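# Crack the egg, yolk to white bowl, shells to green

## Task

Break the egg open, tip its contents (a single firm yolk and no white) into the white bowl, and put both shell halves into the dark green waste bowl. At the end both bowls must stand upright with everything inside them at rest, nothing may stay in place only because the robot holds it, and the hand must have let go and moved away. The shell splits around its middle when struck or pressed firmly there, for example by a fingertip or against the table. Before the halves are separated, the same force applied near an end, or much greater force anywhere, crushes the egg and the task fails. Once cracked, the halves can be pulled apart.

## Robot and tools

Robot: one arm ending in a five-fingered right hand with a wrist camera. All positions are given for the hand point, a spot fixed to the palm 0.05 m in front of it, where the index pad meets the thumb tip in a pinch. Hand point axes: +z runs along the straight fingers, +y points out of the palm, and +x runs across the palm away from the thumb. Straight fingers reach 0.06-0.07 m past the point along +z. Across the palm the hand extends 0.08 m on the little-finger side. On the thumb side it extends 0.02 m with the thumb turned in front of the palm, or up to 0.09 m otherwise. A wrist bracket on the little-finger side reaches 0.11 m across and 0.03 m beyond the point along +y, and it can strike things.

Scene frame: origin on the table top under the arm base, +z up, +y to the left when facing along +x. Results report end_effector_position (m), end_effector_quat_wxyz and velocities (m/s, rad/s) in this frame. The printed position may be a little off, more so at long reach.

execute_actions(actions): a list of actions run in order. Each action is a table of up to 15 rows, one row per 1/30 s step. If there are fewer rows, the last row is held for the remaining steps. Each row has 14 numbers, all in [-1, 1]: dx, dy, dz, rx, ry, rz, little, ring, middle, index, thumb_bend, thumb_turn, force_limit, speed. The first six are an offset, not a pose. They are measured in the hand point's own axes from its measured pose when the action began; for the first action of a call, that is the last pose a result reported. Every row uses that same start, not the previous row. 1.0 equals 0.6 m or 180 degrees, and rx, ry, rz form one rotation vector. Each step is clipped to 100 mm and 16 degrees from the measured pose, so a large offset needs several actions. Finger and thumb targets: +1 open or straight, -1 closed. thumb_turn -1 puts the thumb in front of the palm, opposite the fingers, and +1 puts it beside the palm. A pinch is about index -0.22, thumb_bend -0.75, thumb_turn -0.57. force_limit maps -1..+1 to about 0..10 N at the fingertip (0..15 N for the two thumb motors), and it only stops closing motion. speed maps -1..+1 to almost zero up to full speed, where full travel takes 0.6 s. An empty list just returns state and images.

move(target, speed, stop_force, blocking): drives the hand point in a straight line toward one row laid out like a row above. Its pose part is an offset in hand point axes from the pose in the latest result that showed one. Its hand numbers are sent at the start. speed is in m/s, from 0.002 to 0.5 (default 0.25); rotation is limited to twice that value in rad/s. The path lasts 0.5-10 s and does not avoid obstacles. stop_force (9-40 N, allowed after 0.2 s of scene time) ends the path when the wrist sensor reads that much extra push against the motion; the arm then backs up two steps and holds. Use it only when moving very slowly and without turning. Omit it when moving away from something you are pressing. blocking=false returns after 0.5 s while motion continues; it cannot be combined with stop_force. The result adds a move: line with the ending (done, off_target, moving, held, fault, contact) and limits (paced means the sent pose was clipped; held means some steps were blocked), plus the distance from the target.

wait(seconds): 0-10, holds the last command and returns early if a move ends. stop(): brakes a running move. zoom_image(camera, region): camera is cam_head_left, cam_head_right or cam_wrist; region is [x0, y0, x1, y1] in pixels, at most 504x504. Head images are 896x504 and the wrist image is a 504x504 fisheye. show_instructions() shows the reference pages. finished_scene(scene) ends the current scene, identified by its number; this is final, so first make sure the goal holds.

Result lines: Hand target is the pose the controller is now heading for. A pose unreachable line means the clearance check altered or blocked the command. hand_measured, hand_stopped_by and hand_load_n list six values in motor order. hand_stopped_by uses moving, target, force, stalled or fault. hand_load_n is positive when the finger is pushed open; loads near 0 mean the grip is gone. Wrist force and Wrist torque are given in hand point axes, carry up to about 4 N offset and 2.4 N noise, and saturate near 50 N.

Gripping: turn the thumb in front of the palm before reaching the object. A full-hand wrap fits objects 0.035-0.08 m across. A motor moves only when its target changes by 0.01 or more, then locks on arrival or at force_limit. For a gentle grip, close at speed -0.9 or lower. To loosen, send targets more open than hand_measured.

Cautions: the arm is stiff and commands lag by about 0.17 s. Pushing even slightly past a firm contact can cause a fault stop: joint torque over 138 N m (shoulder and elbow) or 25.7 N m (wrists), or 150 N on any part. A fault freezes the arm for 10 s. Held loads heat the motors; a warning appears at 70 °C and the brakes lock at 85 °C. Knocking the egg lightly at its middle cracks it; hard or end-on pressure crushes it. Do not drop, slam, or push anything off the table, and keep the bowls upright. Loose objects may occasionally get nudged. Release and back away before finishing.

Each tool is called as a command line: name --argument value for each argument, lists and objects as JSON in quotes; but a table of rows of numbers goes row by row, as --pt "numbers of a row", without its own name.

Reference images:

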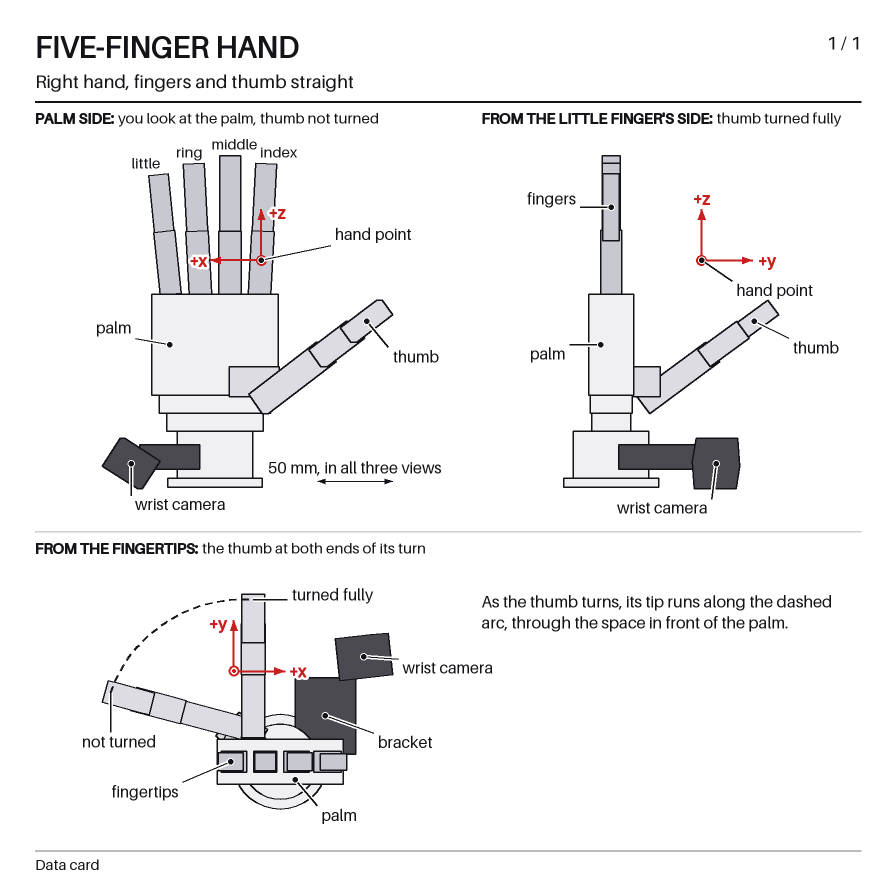

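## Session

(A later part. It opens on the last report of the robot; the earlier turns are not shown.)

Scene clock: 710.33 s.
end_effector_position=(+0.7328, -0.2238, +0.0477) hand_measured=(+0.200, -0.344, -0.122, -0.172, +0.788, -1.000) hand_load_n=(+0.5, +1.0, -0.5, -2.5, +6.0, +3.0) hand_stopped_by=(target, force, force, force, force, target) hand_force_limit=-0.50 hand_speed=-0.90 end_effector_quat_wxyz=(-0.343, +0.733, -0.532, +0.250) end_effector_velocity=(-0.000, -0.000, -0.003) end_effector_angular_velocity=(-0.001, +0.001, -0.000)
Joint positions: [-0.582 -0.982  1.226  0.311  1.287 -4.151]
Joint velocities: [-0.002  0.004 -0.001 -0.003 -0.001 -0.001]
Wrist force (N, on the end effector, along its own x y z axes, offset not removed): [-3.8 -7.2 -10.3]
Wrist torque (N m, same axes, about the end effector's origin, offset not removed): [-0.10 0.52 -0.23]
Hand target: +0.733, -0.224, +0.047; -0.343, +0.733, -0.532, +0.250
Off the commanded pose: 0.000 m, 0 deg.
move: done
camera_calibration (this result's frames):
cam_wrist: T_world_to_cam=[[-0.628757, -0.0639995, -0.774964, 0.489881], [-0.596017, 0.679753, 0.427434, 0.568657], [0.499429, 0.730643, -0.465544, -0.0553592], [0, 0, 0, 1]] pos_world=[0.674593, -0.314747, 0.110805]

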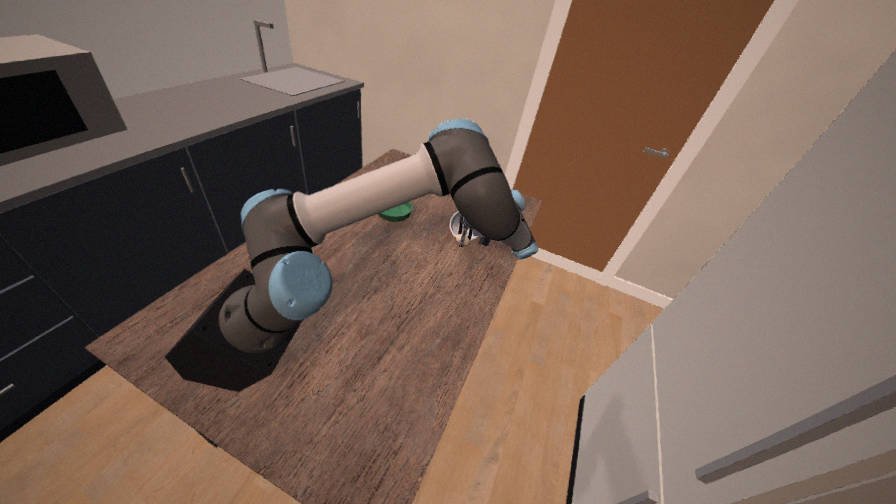

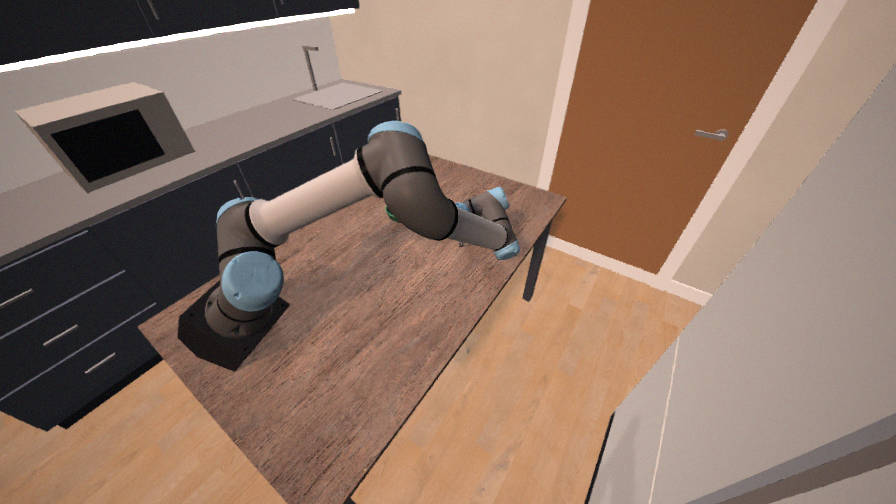

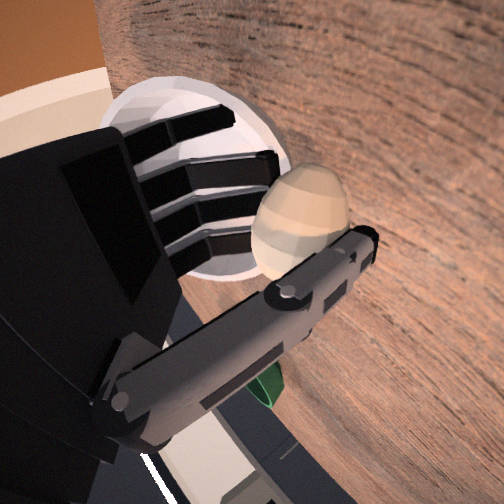

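move --target '[0,-0.064,-0.054,0,0,0,0.2,-1,-1,-1,-1,-1,-0.5,-0.9]' --speed 0.04

Scene clock: 727.67 s.
end_effector_position=(+0.7325, -0.2239, +0.0976) hand_measured=(+0.200, -0.342, -0.122, -0.170, +0.788, -1.000) hand_load_n=(+0.0, +2.5, +0.0, +0.0, +3.5, +2.5) hand_stopped_by=(target, force, force, force, force, target) hand_force_limit=-0.50 hand_speed=-0.90 end_effector_quat_wxyz=(-0.343, +0.733, -0.532, +0.250) end_effector_velocity=(-0.000, +0.000, +0.003) end_effector_angular_velocity=(+0.000, +0.000, +0.000)
Joint positions: [-0.542 -1.046  1.227  0.369  1.322 -4.129]
Joint velocities: [ 0.002 -0.003 -0.     0.003  0.002  0.001]
Wrist force (N, on the end effector, along its own x y z axes, offset not removed): [-0.2 -1.6 -0.6]
Wrist torque (N m, same axes, about the end effector's origin, offset not removed): [-0.01 -0.09 -0.09]
Hand target: +0.732, -0.224, +0.098; -0.343, +0.733, -0.532, +0.250
Off the commanded pose: 0.000 m, 0 deg.
move: done
camera_calibration (this result's frames):
cam_wrist: T_world_to_cam=[[-0.628757, -0.064059, -0.774959, 0.528347], [-0.596029, 0.679768, 0.427393, 0.547218], [0.499414, 0.730624, -0.46559, -0.0319018], [0, 0, 0, 1]] pos_world=[0.674292, -0.314828, 0.160717]

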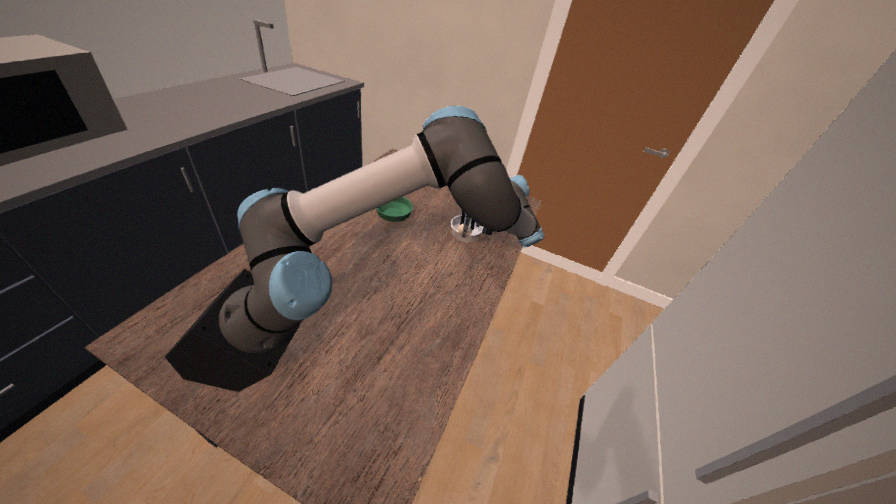

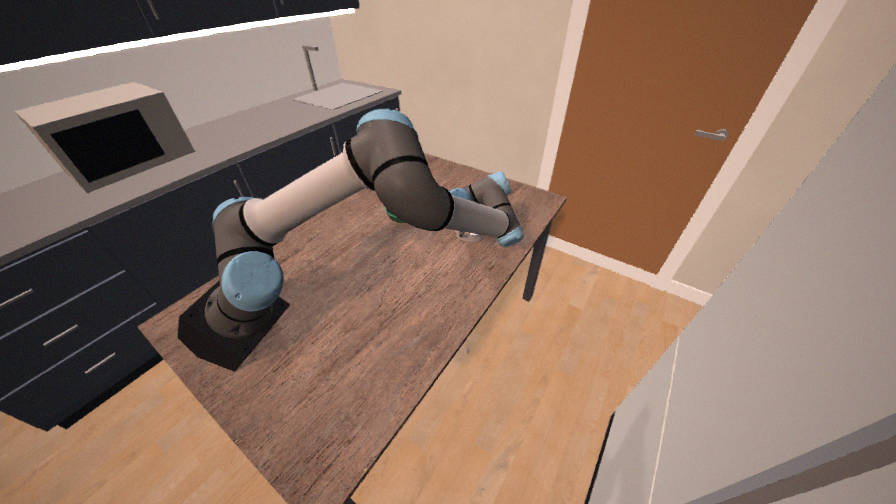

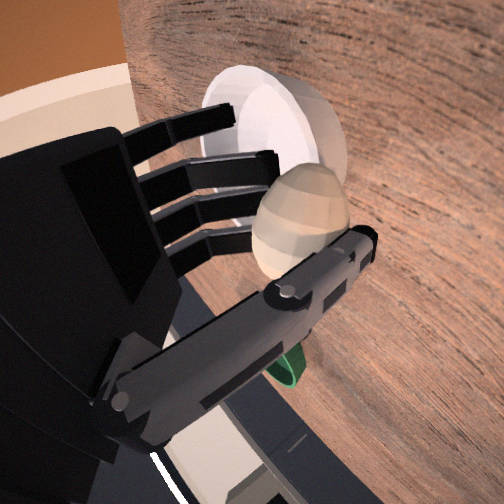

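execute_actions --actions '[[[0,0,0,0,0,0,0.2,-0.344,-0.98,-0.98,-1,-1,1,-0.8]],[[0,0,0,0,0,0,0.2,-0.344,-0.98,-0.98,-1,-1,1,-0.8]],[[0,0,0,0,0,0,0.2,-0.344,-0.98,-0.98,-1,-1,1,-0.8]],[[0,0,0,0,0,0,0.2,-0.344,-0.98,-0.98,-1,-1,1,-0.8]]]'

Scene clock: 742.67 s.
end_effector_position=(+0.7325, -0.2239, +0.0977) hand_measured=(+0.200, -0.344, -0.194, -0.232, +0.794, -1.000) hand_load_n=(+0.0, +0.0, +10.5, +9.0, +18.0, -0.5) hand_stopped_by=(target, target, force, force, force, target) hand_force_limit=1.00 hand_speed=-0.80 end_effector_quat_wxyz=(-0.343, +0.733, -0.532, +0.250) end_effector_velocity=(+0.000, -0.000, +0.000) end_effector_angular_velocity=(-0.001, -0.001, -0.001)
Joint positions: [-0.542 -1.046  1.227  0.369  1.322 -4.129]
Joint velocities: [ 0.    -0.    -0.    -0.001  0.     0.   ]
Wrist force (N, on the end effector, along its own x y z axes, offset not removed): [-1.2 0.0 2.3]
Wrist torque (N m, same axes, about the end effector's origin, offset not removed): [0.05 0.27 -0.38]
Hand target: +0.733, -0.224, +0.098; -0.343, +0.733, -0.532, +0.250
Off the commanded pose: 0.000 m, 0 deg.
camera_calibration (this result's frames):
cam_wrist: T_world_to_cam=[[-0.628646, -0.0641734, -0.77504, 0.528401], [-0.596118, 0.679791, 0.427232, 0.547254], [0.499448, 0.730593, -0.465603, -0.0319312], [0, 0, 0, 1]] pos_world=[0.674353, -0.314781, 0.16086]

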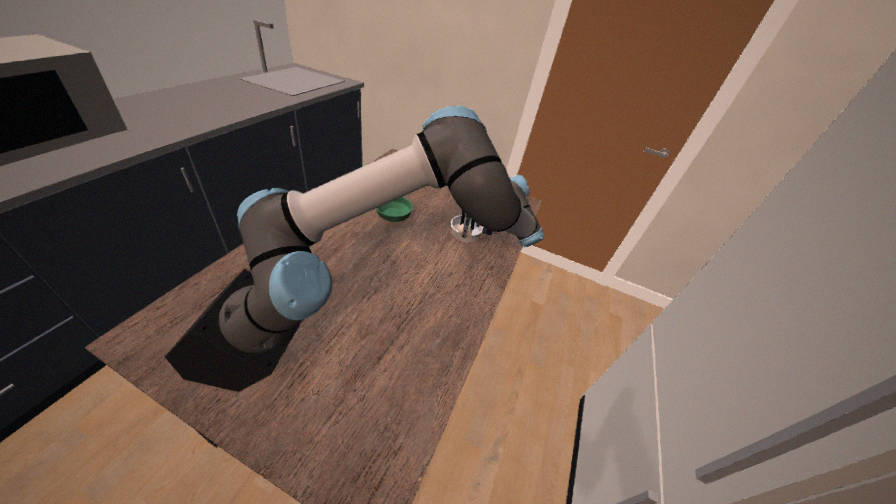

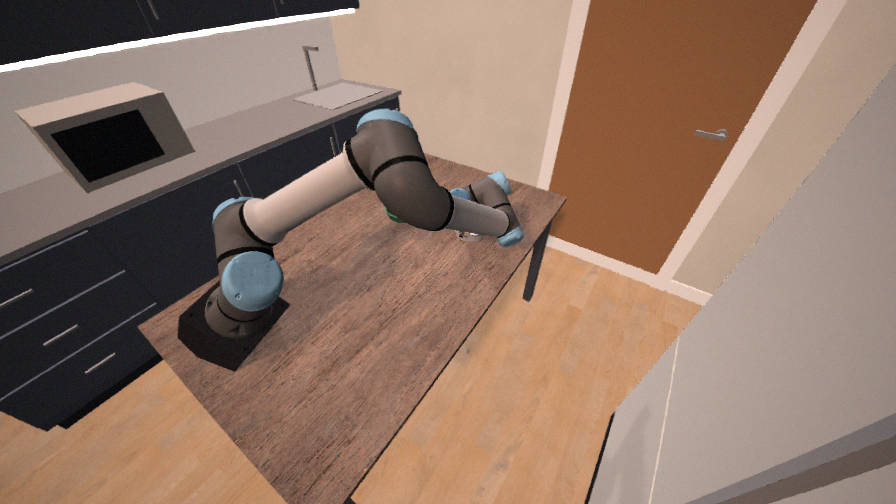

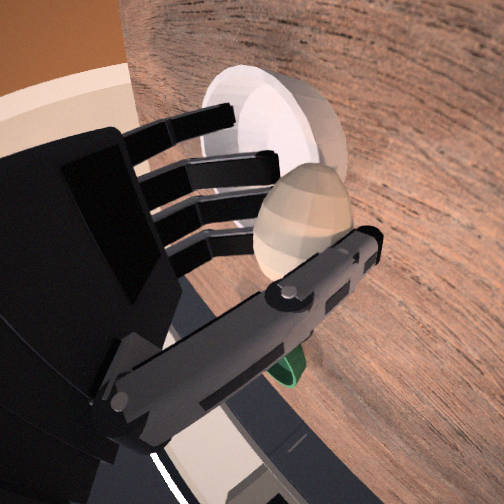

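move --target '[0,-0.0065,0.0077,0,0,0,0.2,-0.344,-0.98,-0.98,-1,-1,1,-0.8]' --speed 0.03

move --target '[0,0.051,0.043,0,0,0,0.2,-0.344,-0.98,-0.98,-1,-1,1,-0.8]' --speed 0.12 --stop_force 15

Scene clock: 760.60 s.
end_effector_position=(+0.7380, -0.2221, +0.0977) hand_measured=(+0.200, -0.344, -0.194, -0.232, +0.794, -1.000) hand_load_n=(+0.0, +0.0, +10.5, +9.0, +18.0, -0.5) hand_stopped_by=(target, target, force, force, force, target) hand_force_limit=1.00 hand_speed=-0.80 end_effector_quat_wxyz=(-0.343, +0.733, -0.532, +0.250) end_effector_velocity=(+0.002, +0.001, -0.000) end_effector_angular_velocity=(+0.001, +0.002, +0.001)
Joint positions: [-0.534 -1.034  1.208  0.375  1.328 -4.125]
Joint velocities: [ 0.003  0.006 -0.008  0.004  0.002  0.002]
Wrist force (N, on the end effector, along its own x y z axes, offset not removed): [-2.2 -5.0 -0.4]
Wrist torque (N m, same axes, about the end effector's origin, offset not removed): [-0.59 0.39 -0.34]
Hand target: +0.738, -0.222, +0.098; -0.343, +0.733, -0.532, +0.250
Off the commanded pose: 0.000 m, 0 deg.
move: done
camera_calibration (this result's frames):
cam_wrist: T_world_to_cam=[[-0.62863, -0.064175, -0.775053, 0.531969], [-0.596112, 0.679814, 0.427205, 0.549296], [0.499475, 0.730572, -0.465606, -0.0359763], [0, 0, 0, 1]] pos_world=[0.679823, -0.312996, 0.160891]

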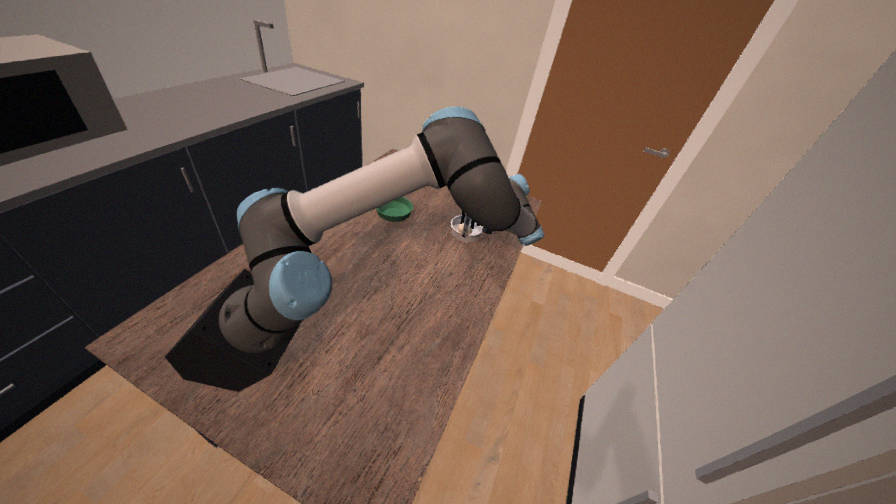

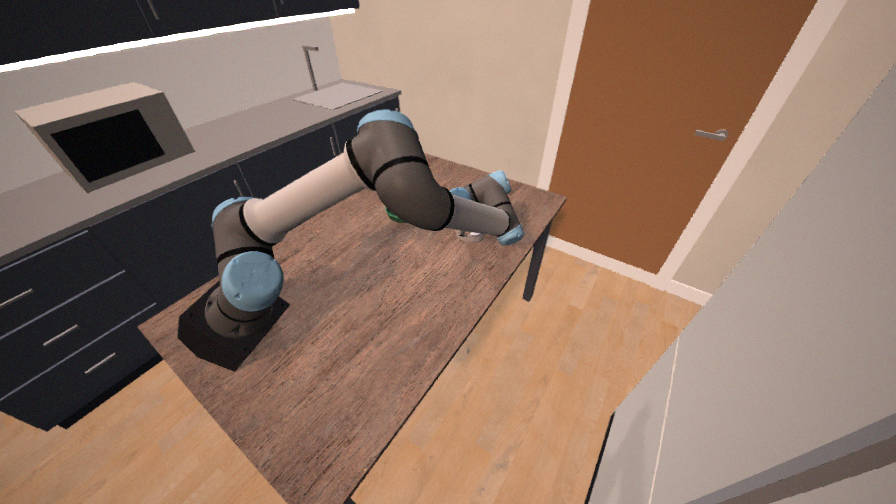

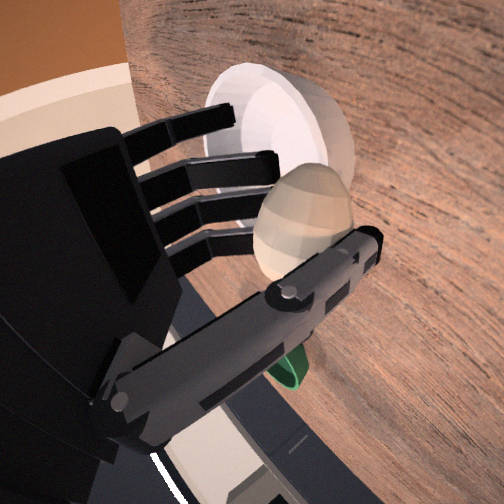

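Scene clock: 761.53 s.
end_effector_position=(+0.7382, -0.2220, +0.0581) hand_measured=(+0.200, -0.344, -0.194, -0.232, +0.796, -1.000) hand_load_n=(+0.0, +0.0, +9.5, +8.0, +18.5, +0.5) hand_stopped_by=(target, target, force, force, force, target) hand_force_limit=1.00 hand_speed=-0.80 end_effector_quat_wxyz=(-0.343, +0.733, -0.532, +0.250) end_effector_velocity=(+0.000, -0.002, -0.003) end_effector_angular_velocity=(-0.000, -0.000, -0.001)
Joint positions: [-0.567 -0.984  1.209  0.328  1.301 -4.143]
Joint velocities: [-0.005  0.004 -0.002 -0.002 -0.003 -0.001]
Wrist force (N, on the end effector, along its own x y z axes, offset not removed): [1.1 -0.8 3.0]
Wrist torque (N m, same axes, about the end effector's origin, offset not removed): [-0.30 -0.28 0.22]
Hand target: +0.738, -0.222, +0.058; -0.343, +0.733, -0.532, +0.250
Off the commanded pose: 0.000 m, 0 deg.
move: done
camera_calibration (this result's frames):
cam_wrist: T_world_to_cam=[[-0.628642, -0.0641267, -0.775046, 0.501373], [-0.596097, 0.679799, 0.42725, 0.5663], [0.499477, 0.73059, -0.465576, -0.0545953], [0, 0, 0, 1]] pos_world=[0.680023, -0.312932, 0.121217]

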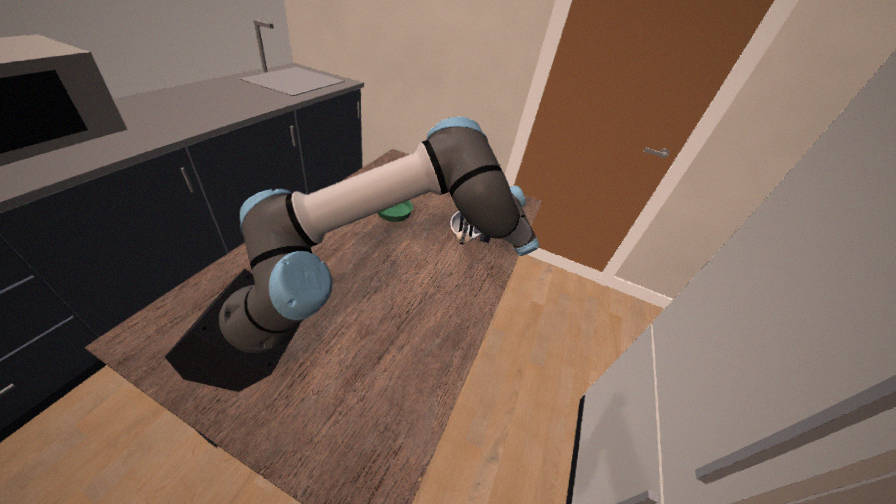

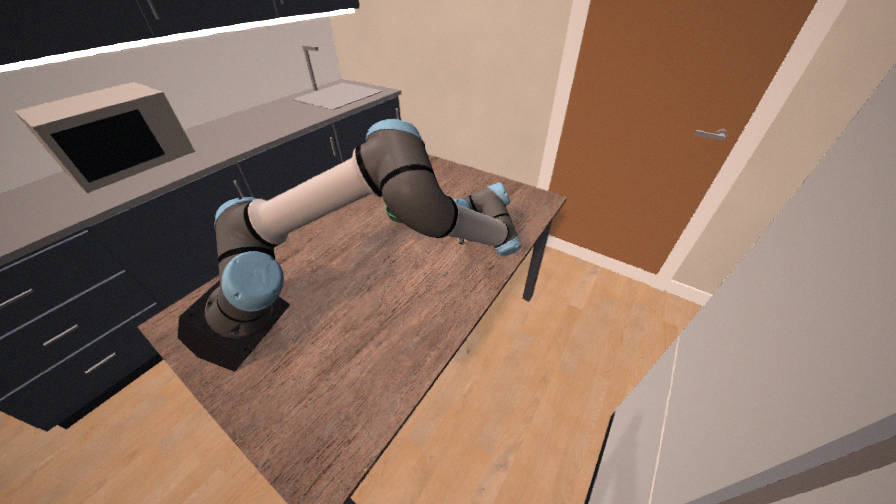

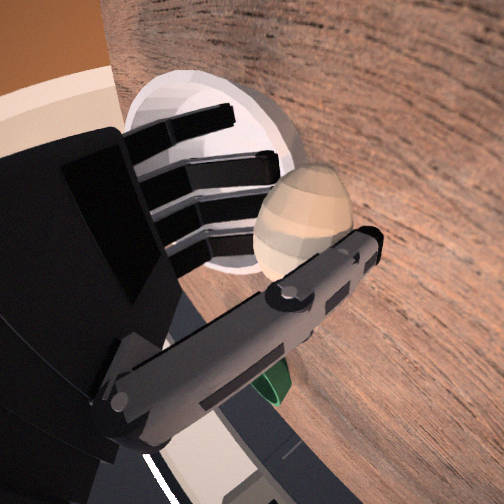

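move --target '[0,-0.064,-0.054,0,0,0,0.2,-0.344,-0.98,-0.98,-1,-1,1,-0.8]' --speed 0.04

move --target '[-0.12,0.08,-0.096,0,0,0,0.2,-0.344,-0.98,-0.98,-1,-1,1,-0.8]' --speed 0.12

Scene clock: 788.53 s.
end_effector_position=(+0.7379, -0.2221, +0.1080) hand_measured=(+0.200, -0.344, -0.194, -0.232, +0.796, -1.000) hand_load_n=(+0.0, +0.0, +10.5, +9.0, +17.5, -0.5) hand_stopped_by=(target, target, force, force, force, target) hand_force_limit=1.00 hand_speed=-0.80 end_effector_quat_wxyz=(-0.343, +0.733, -0.532, +0.250) end_effector_velocity=(-0.000, +0.001, +0.002) end_effector_angular_velocity=(+0.001, +0.001, +0.001)
Joint positions: [-0.526 -1.046  1.206  0.387  1.336 -4.121]
Joint velocities: [ 0.003 -0.002 -0.001  0.005  0.002  0.001]
Wrist force (N, on the end effector, along its own x y z axes, offset not removed): [-3.2 0.1 -0.6]
Wrist torque (N m, same axes, about the end effector's origin, offset not removed): [0.13 0.17 -0.18]
Hand target: +0.738, -0.222, +0.108; -0.343, +0.733, -0.532, +0.250
Off the commanded pose: 0.000 m, 0 deg.
move: done
camera_calibration (this result's frames):
cam_wrist: T_world_to_cam=[[-0.62864, -0.0641875, -0.775043, 0.53984], [-0.59611, 0.679815, 0.427206, 0.544864], [0.499464, 0.73057, -0.465622, -0.0311393], [0, 0, 0, 1]] pos_world=[0.679716, -0.313006, 0.171131]

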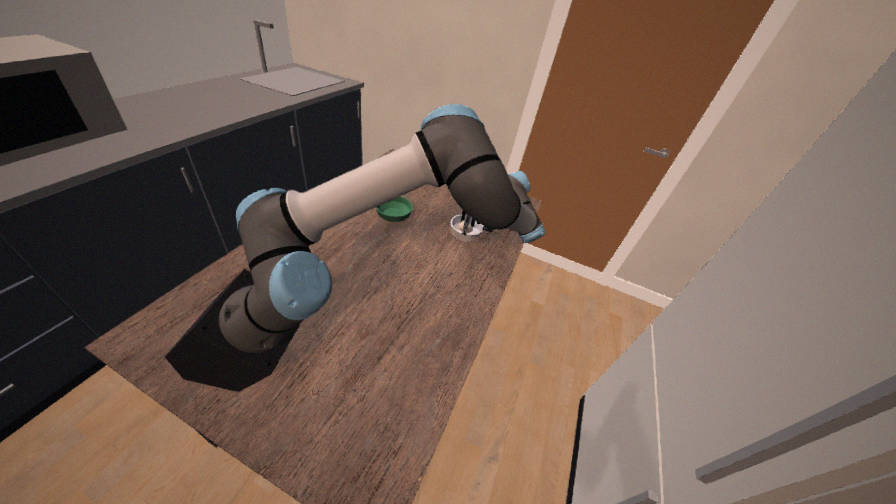

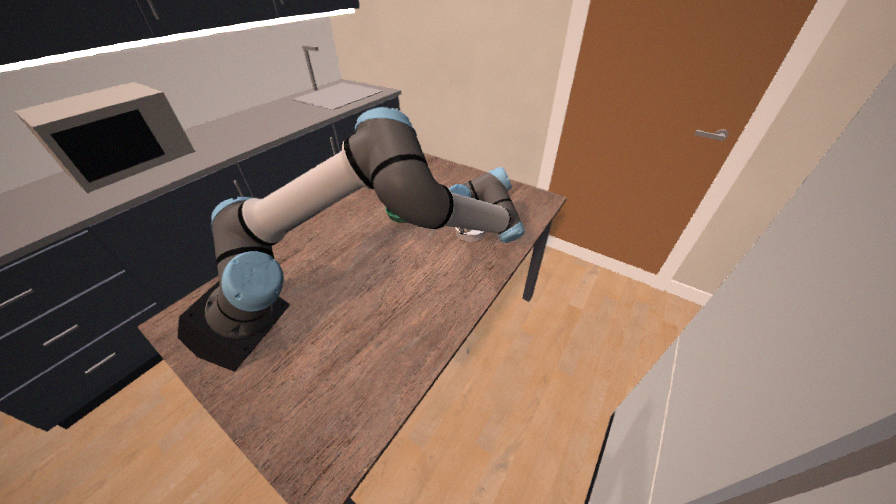

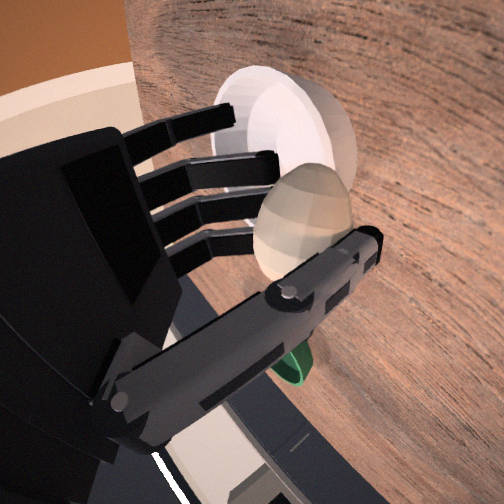

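Scene clock: 789.97 s.
end_effector_position=(+0.6445, -0.1770, +0.1079) hand_measured=(+0.200, -0.344, -0.194, -0.232, +0.796, -1.000) hand_load_n=(+0.0, +0.0, +10.5, +9.0, +17.5, -0.5) hand_stopped_by=(target, target, force, force, force, target) hand_force_limit=1.00 hand_speed=-0.80 end_effector_quat_wxyz=(-0.343, +0.733, -0.532, +0.250) end_effector_velocity=(-0.002, +0.001, +0.000) end_effector_angular_velocity=(-0.001, -0.002, -0.001)
Joint positions: [-0.554 -1.239  1.608  0.183  1.311 -4.136]
Joint velocities: [-0.001 -0.005  0.01  -0.007 -0.001 -0.001]
Wrist force (N, on the end effector, along its own x y z axes, offset not removed): [-0.2 -3.0 1.3]
Wrist torque (N m, same axes, about the end effector's origin, offset not removed): [-0.29 -0.04 -0.15]
Hand target: +0.644, -0.177, +0.108; -0.343, +0.733, -0.532, +0.250
Off the commanded pose: 0.000 m, 0 deg.
move: done
camera_calibration (this result's frames):
cam_wrist: T_world_to_cam=[[-0.628767, -0.0641714, -0.774942, 0.484049], [-0.596103, 0.679713, 0.427377, 0.458472], [0.499313, 0.730665, -0.465634, -0.017344], [0, 0, 0, 1]] pos_world=[0.586311, -0.267895, 0.171093]

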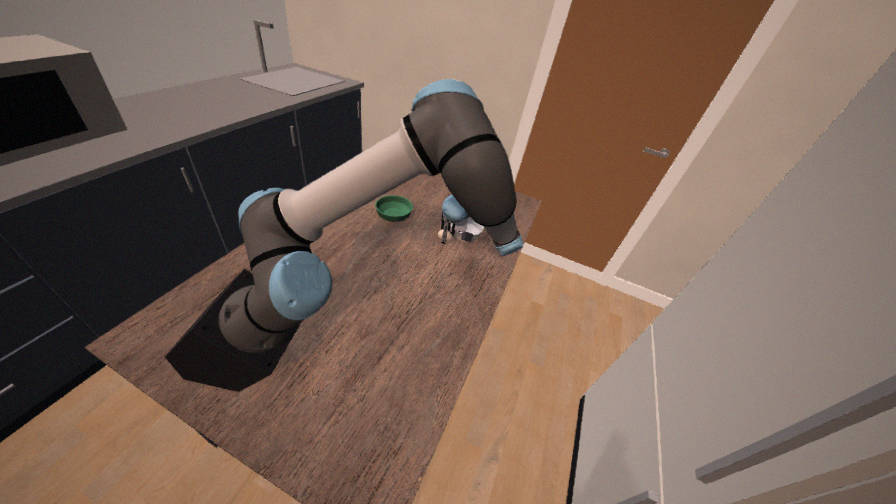

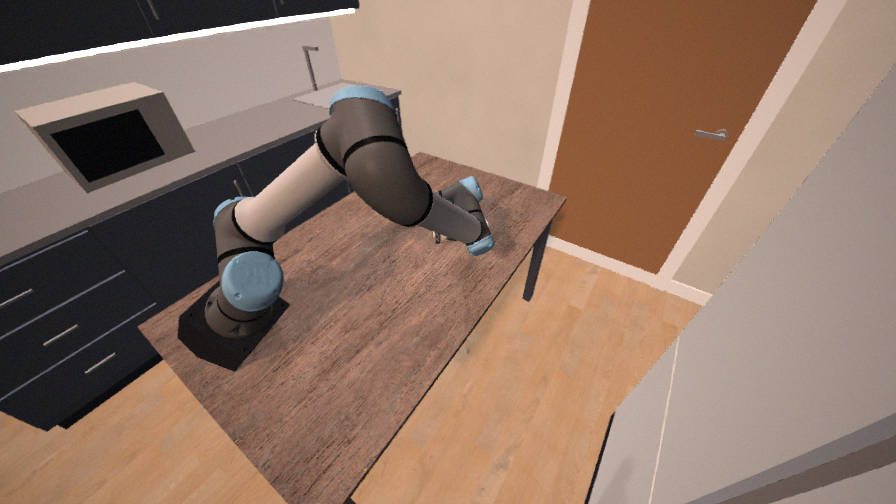

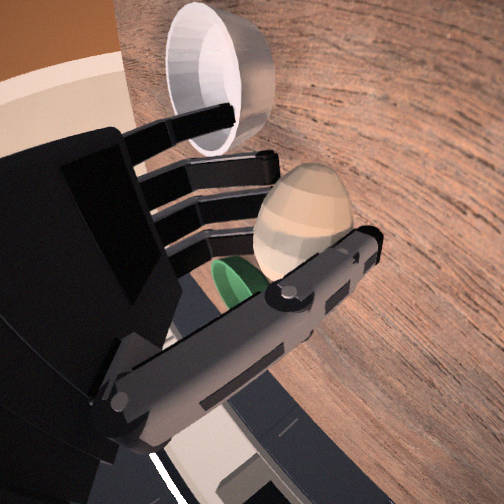

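Knock down: target z≈0.015 with stop force.

move --target '[0,0.119,0.1,0,0,0,0.2,-0.344,-0.98,-0.98,-1,-1,1,-0.8]' --speed 0.1 --stop_force 20

Scene clock: 799.77 s.
end_effector_position=(+0.6450, -0.1769, +0.0154) hand_measured=(+0.200, -0.344, -0.196, -0.234, +0.792, -1.000) hand_load_n=(+0.0, +1.0, -2.5, +3.0, +8.5, +1.5) hand_stopped_by=(target, target, force, force, force, target) hand_force_limit=1.00 hand_speed=-0.80 end_effector_quat_wxyz=(-0.343, +0.733, -0.532, +0.250) end_effector_velocity=(-0.000, -0.001, +0.002) end_effector_angular_velocity=(+0.001, -0.000, +0.001)
Joint positions: [-0.641 -1.097  1.601  0.061  1.238 -4.184]
Joint velocities: [-0.001 -0.003  0.     0.004 -0.001 -0.   ]
Wrist force (N, on the end effector, along its own x y z axes, offset not removed): [-1.4 -22.7 -19.5]
Wrist torque (N m, same axes, about the end effector's origin, offset not removed): [-1.24 0.34 -0.45]
Hand target: +0.645, -0.177, +0.016; -0.343, +0.733, -0.532, +0.250
Off the commanded pose: 0.001 m, 0 deg.
move: contact
camera_calibration (this result's frames):
cam_wrist: T_world_to_cam=[[-0.628414, -0.0640921, -0.775234, 0.412432], [-0.596286, 0.679687, 0.427164, 0.498391], [0.499539, 0.730697, -0.465342, -0.0608394], [0, 0, 0, 1]] pos_world=[0.586753, -0.267861, 0.0785256]

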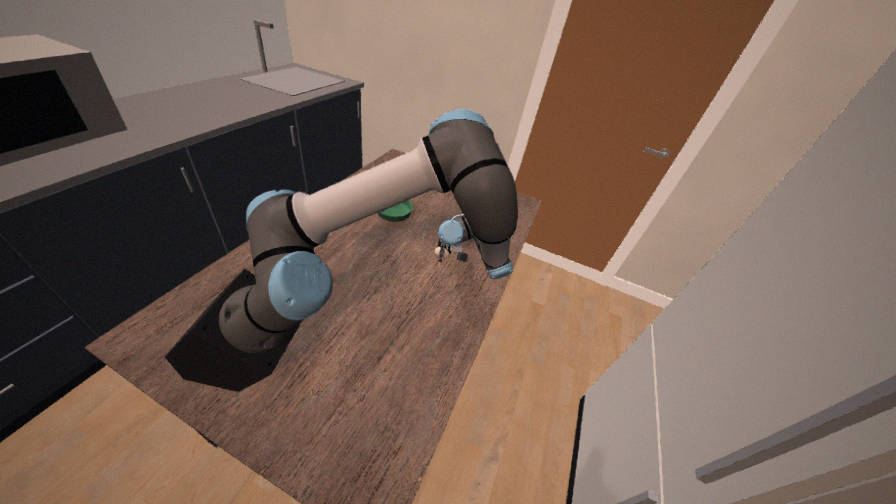

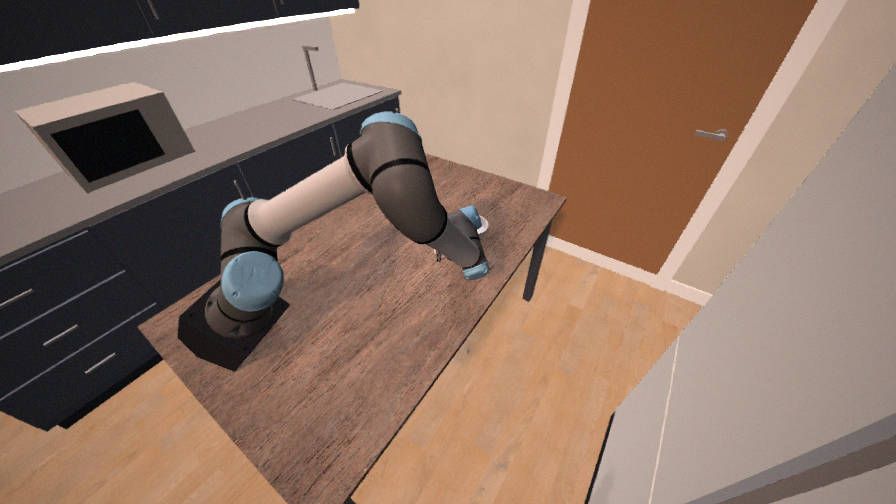

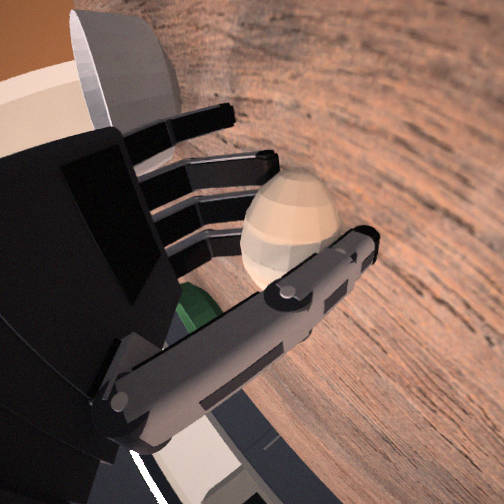

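zoom_image --camera "cam_wrist" --region '[200,130,400,330]'

Region (200, 130, 400, 330) of cam_wrist's 504x504 image, scaled by 2.520, with more detail than that image has.

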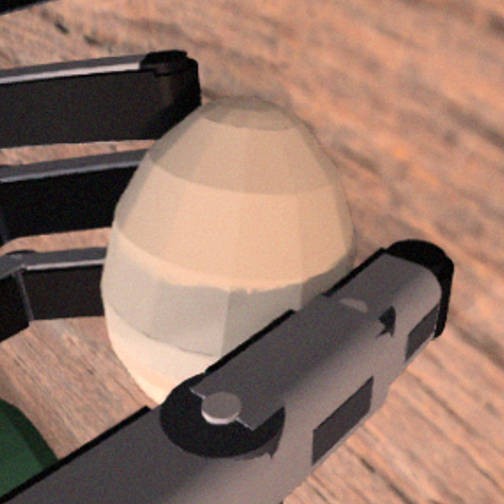

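execute_actions --actions '[[[0,-0.005,-0.004,0,0,0,0.2,-1,-1,-1,-0.97,-1,-0.3,-0.9]],[[0,-0.005,-0.004,0,0,0,0.2,-1,-1,-1,-0.97,-1,-0.3,-0.9]],[[0,0,0,0,0,0,0.2,-1,-1,-1,-0.97,-1,-0.3,-0.9]],[[0,0,0,0,0,0,0.2,-1,-1,-1,-0.97,-1,-0.3,-0.9]]]'

move --target '[0,-0.13,-0.11,0,0,0,0.2,-1,-1,-1,-0.97,-1,-0.3,-0.9]' --speed 0.06

zoom_image --camera "cam_wrist" --region '[200,130,400,330]'

Scene clock: 836.30 s.
end_effector_position=(+0.6451, -0.1769, +0.0229) hand_measured=(+0.200, -0.354, -0.210, -0.234, +0.790, -1.000) hand_load_n=(+0.0, +3.5, +5.0, +4.5, +8.5, +2.5) hand_stopped_by=(target, force, force, force, force, target) hand_force_limit=-0.30 hand_speed=-0.90 end_effector_quat_wxyz=(-0.343, +0.733, -0.532, +0.250) end_effector_velocity=(+0.001, -0.000, +0.001) end_effector_angular_velocity=(+0.000, -0.002, +0.000)
Joint positions: [-0.634 -1.109  1.603  0.07   1.243 -4.18 ]
Joint velocities: [ 0.001 -0.    -0.001  0.    -0.001  0.   ]
Wrist force (N, on the end effector, along its own x y z axes, offset not removed): [1.8 -1.8 1.1]
Wrist torque (N m, same axes, about the end effector's origin, offset not removed): [-0.28 -0.17 -0.17]
Hand target: +0.645, -0.177, +0.023; -0.343, +0.733, -0.532, +0.250
Off the commanded pose: 0.000 m, 0 deg.
camera_calibration (this result's frames):
cam_wrist: T_world_to_cam=[[-0.628434, -0.0640898, -0.775218, 0.418348], [-0.596271, 0.679691, 0.427178, 0.495218], [0.499531, 0.730693, -0.465356, -0.0574347], [0, 0, 0, 1]] pos_world=[0.586879, -0.267816, 0.0860374]

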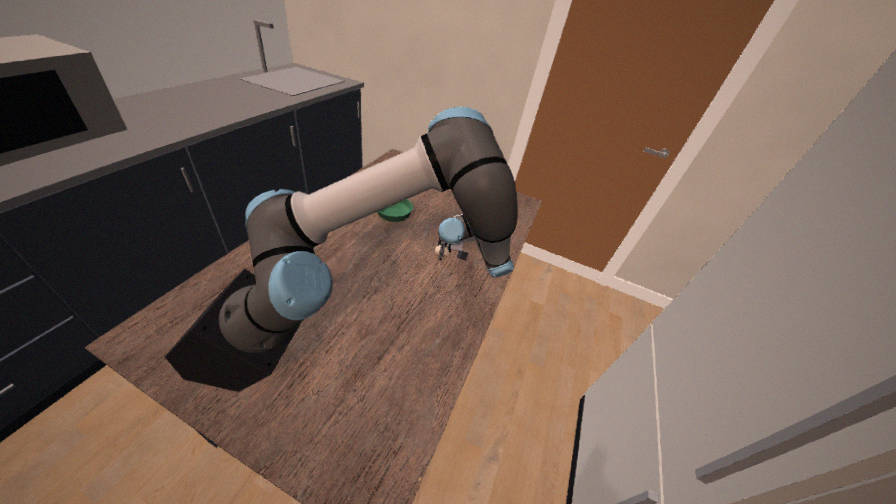

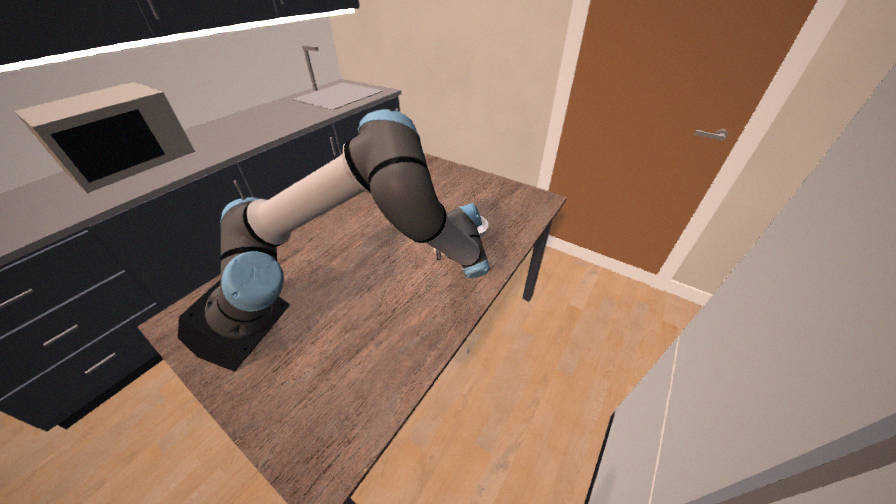

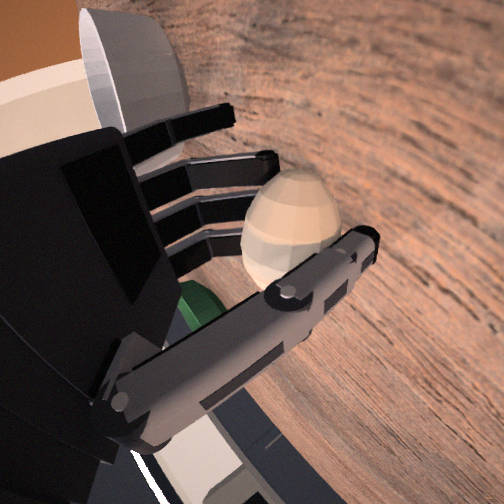

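Scene clock: 838.47 s.
end_effector_position=(+0.6443, -0.1771, +0.1247) hand_measured=(+0.200, -0.354, -0.210, -0.234, +0.790, -1.000) hand_load_n=(+0.0, +3.5, +5.0, +4.5, +8.5, +2.5) hand_stopped_by=(target, force, force, force, force, target) hand_force_limit=-0.30 hand_speed=-0.90 end_effector_quat_wxyz=(-0.343, +0.733, -0.532, +0.250) end_effector_velocity=(-0.000, +0.000, +0.002) end_effector_angular_velocity=(+0.000, -0.000, +0.000)
Joint positions: [-0.538 -1.262  1.604  0.207  1.325 -4.127]
Joint velocities: [ 0.002 -0.003 -0.001  0.004  0.001  0.001]
Wrist force (N, on the end effector, along its own x y z axes, offset not removed): [-1.1 3.5 0.7]
Wrist torque (N m, same axes, about the end effector's origin, offset not removed): [0.65 0.07 -0.10]
Hand target: +0.644, -0.177, +0.125; -0.343, +0.733, -0.532, +0.250
Off the commanded pose: 0.000 m, 0 deg.
move: done
camera_calibration (this result's frames):
cam_wrist: T_world_to_cam=[[-0.62844, -0.0642326, -0.775201, 0.496738], [-0.596298, 0.679726, 0.427085, 0.451423], [0.499492, 0.730648, -0.465469, -0.00946349], [0, 0, 0, 1]] pos_world=[0.586079, -0.268022, 0.187871]

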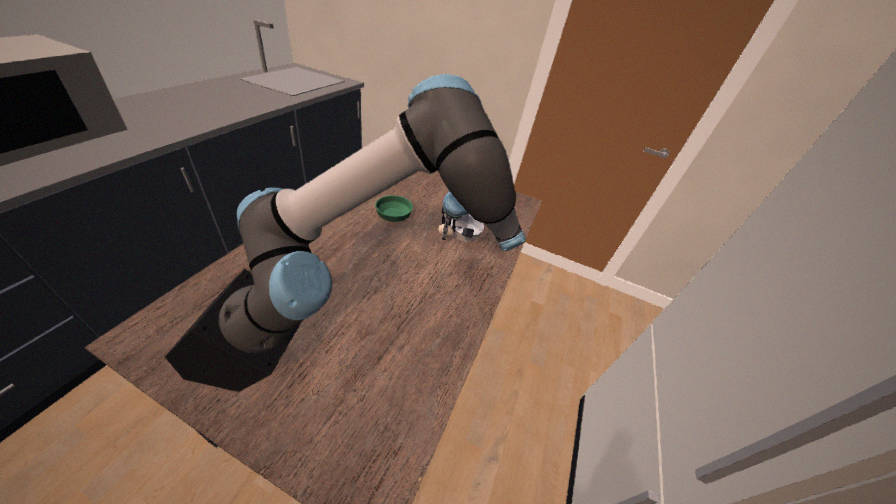

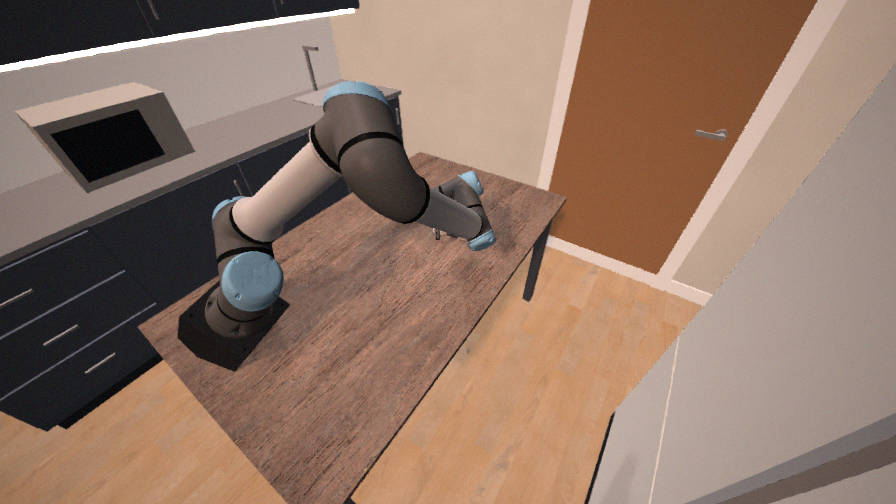

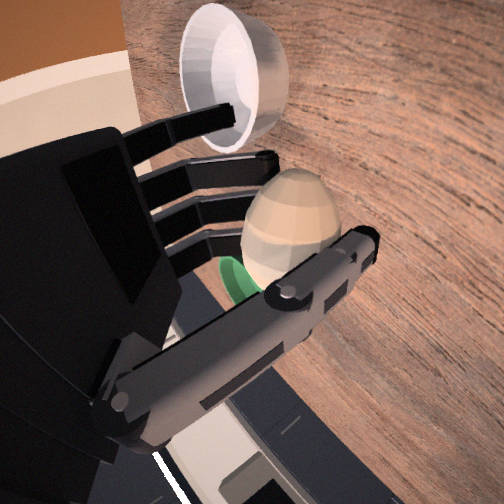

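Region (200, 130, 400, 330) of cam_wrist's 504x504 image, scaled by 2.520, with more detail than that image has.

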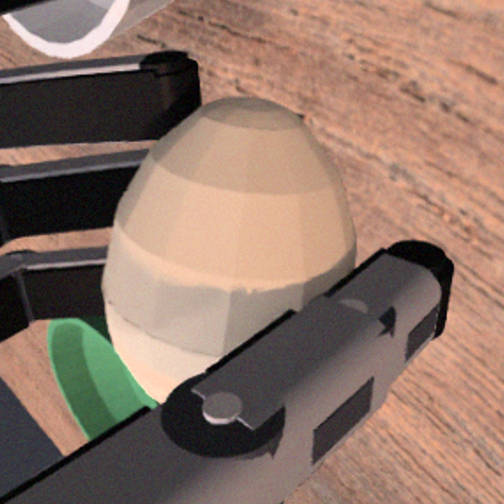

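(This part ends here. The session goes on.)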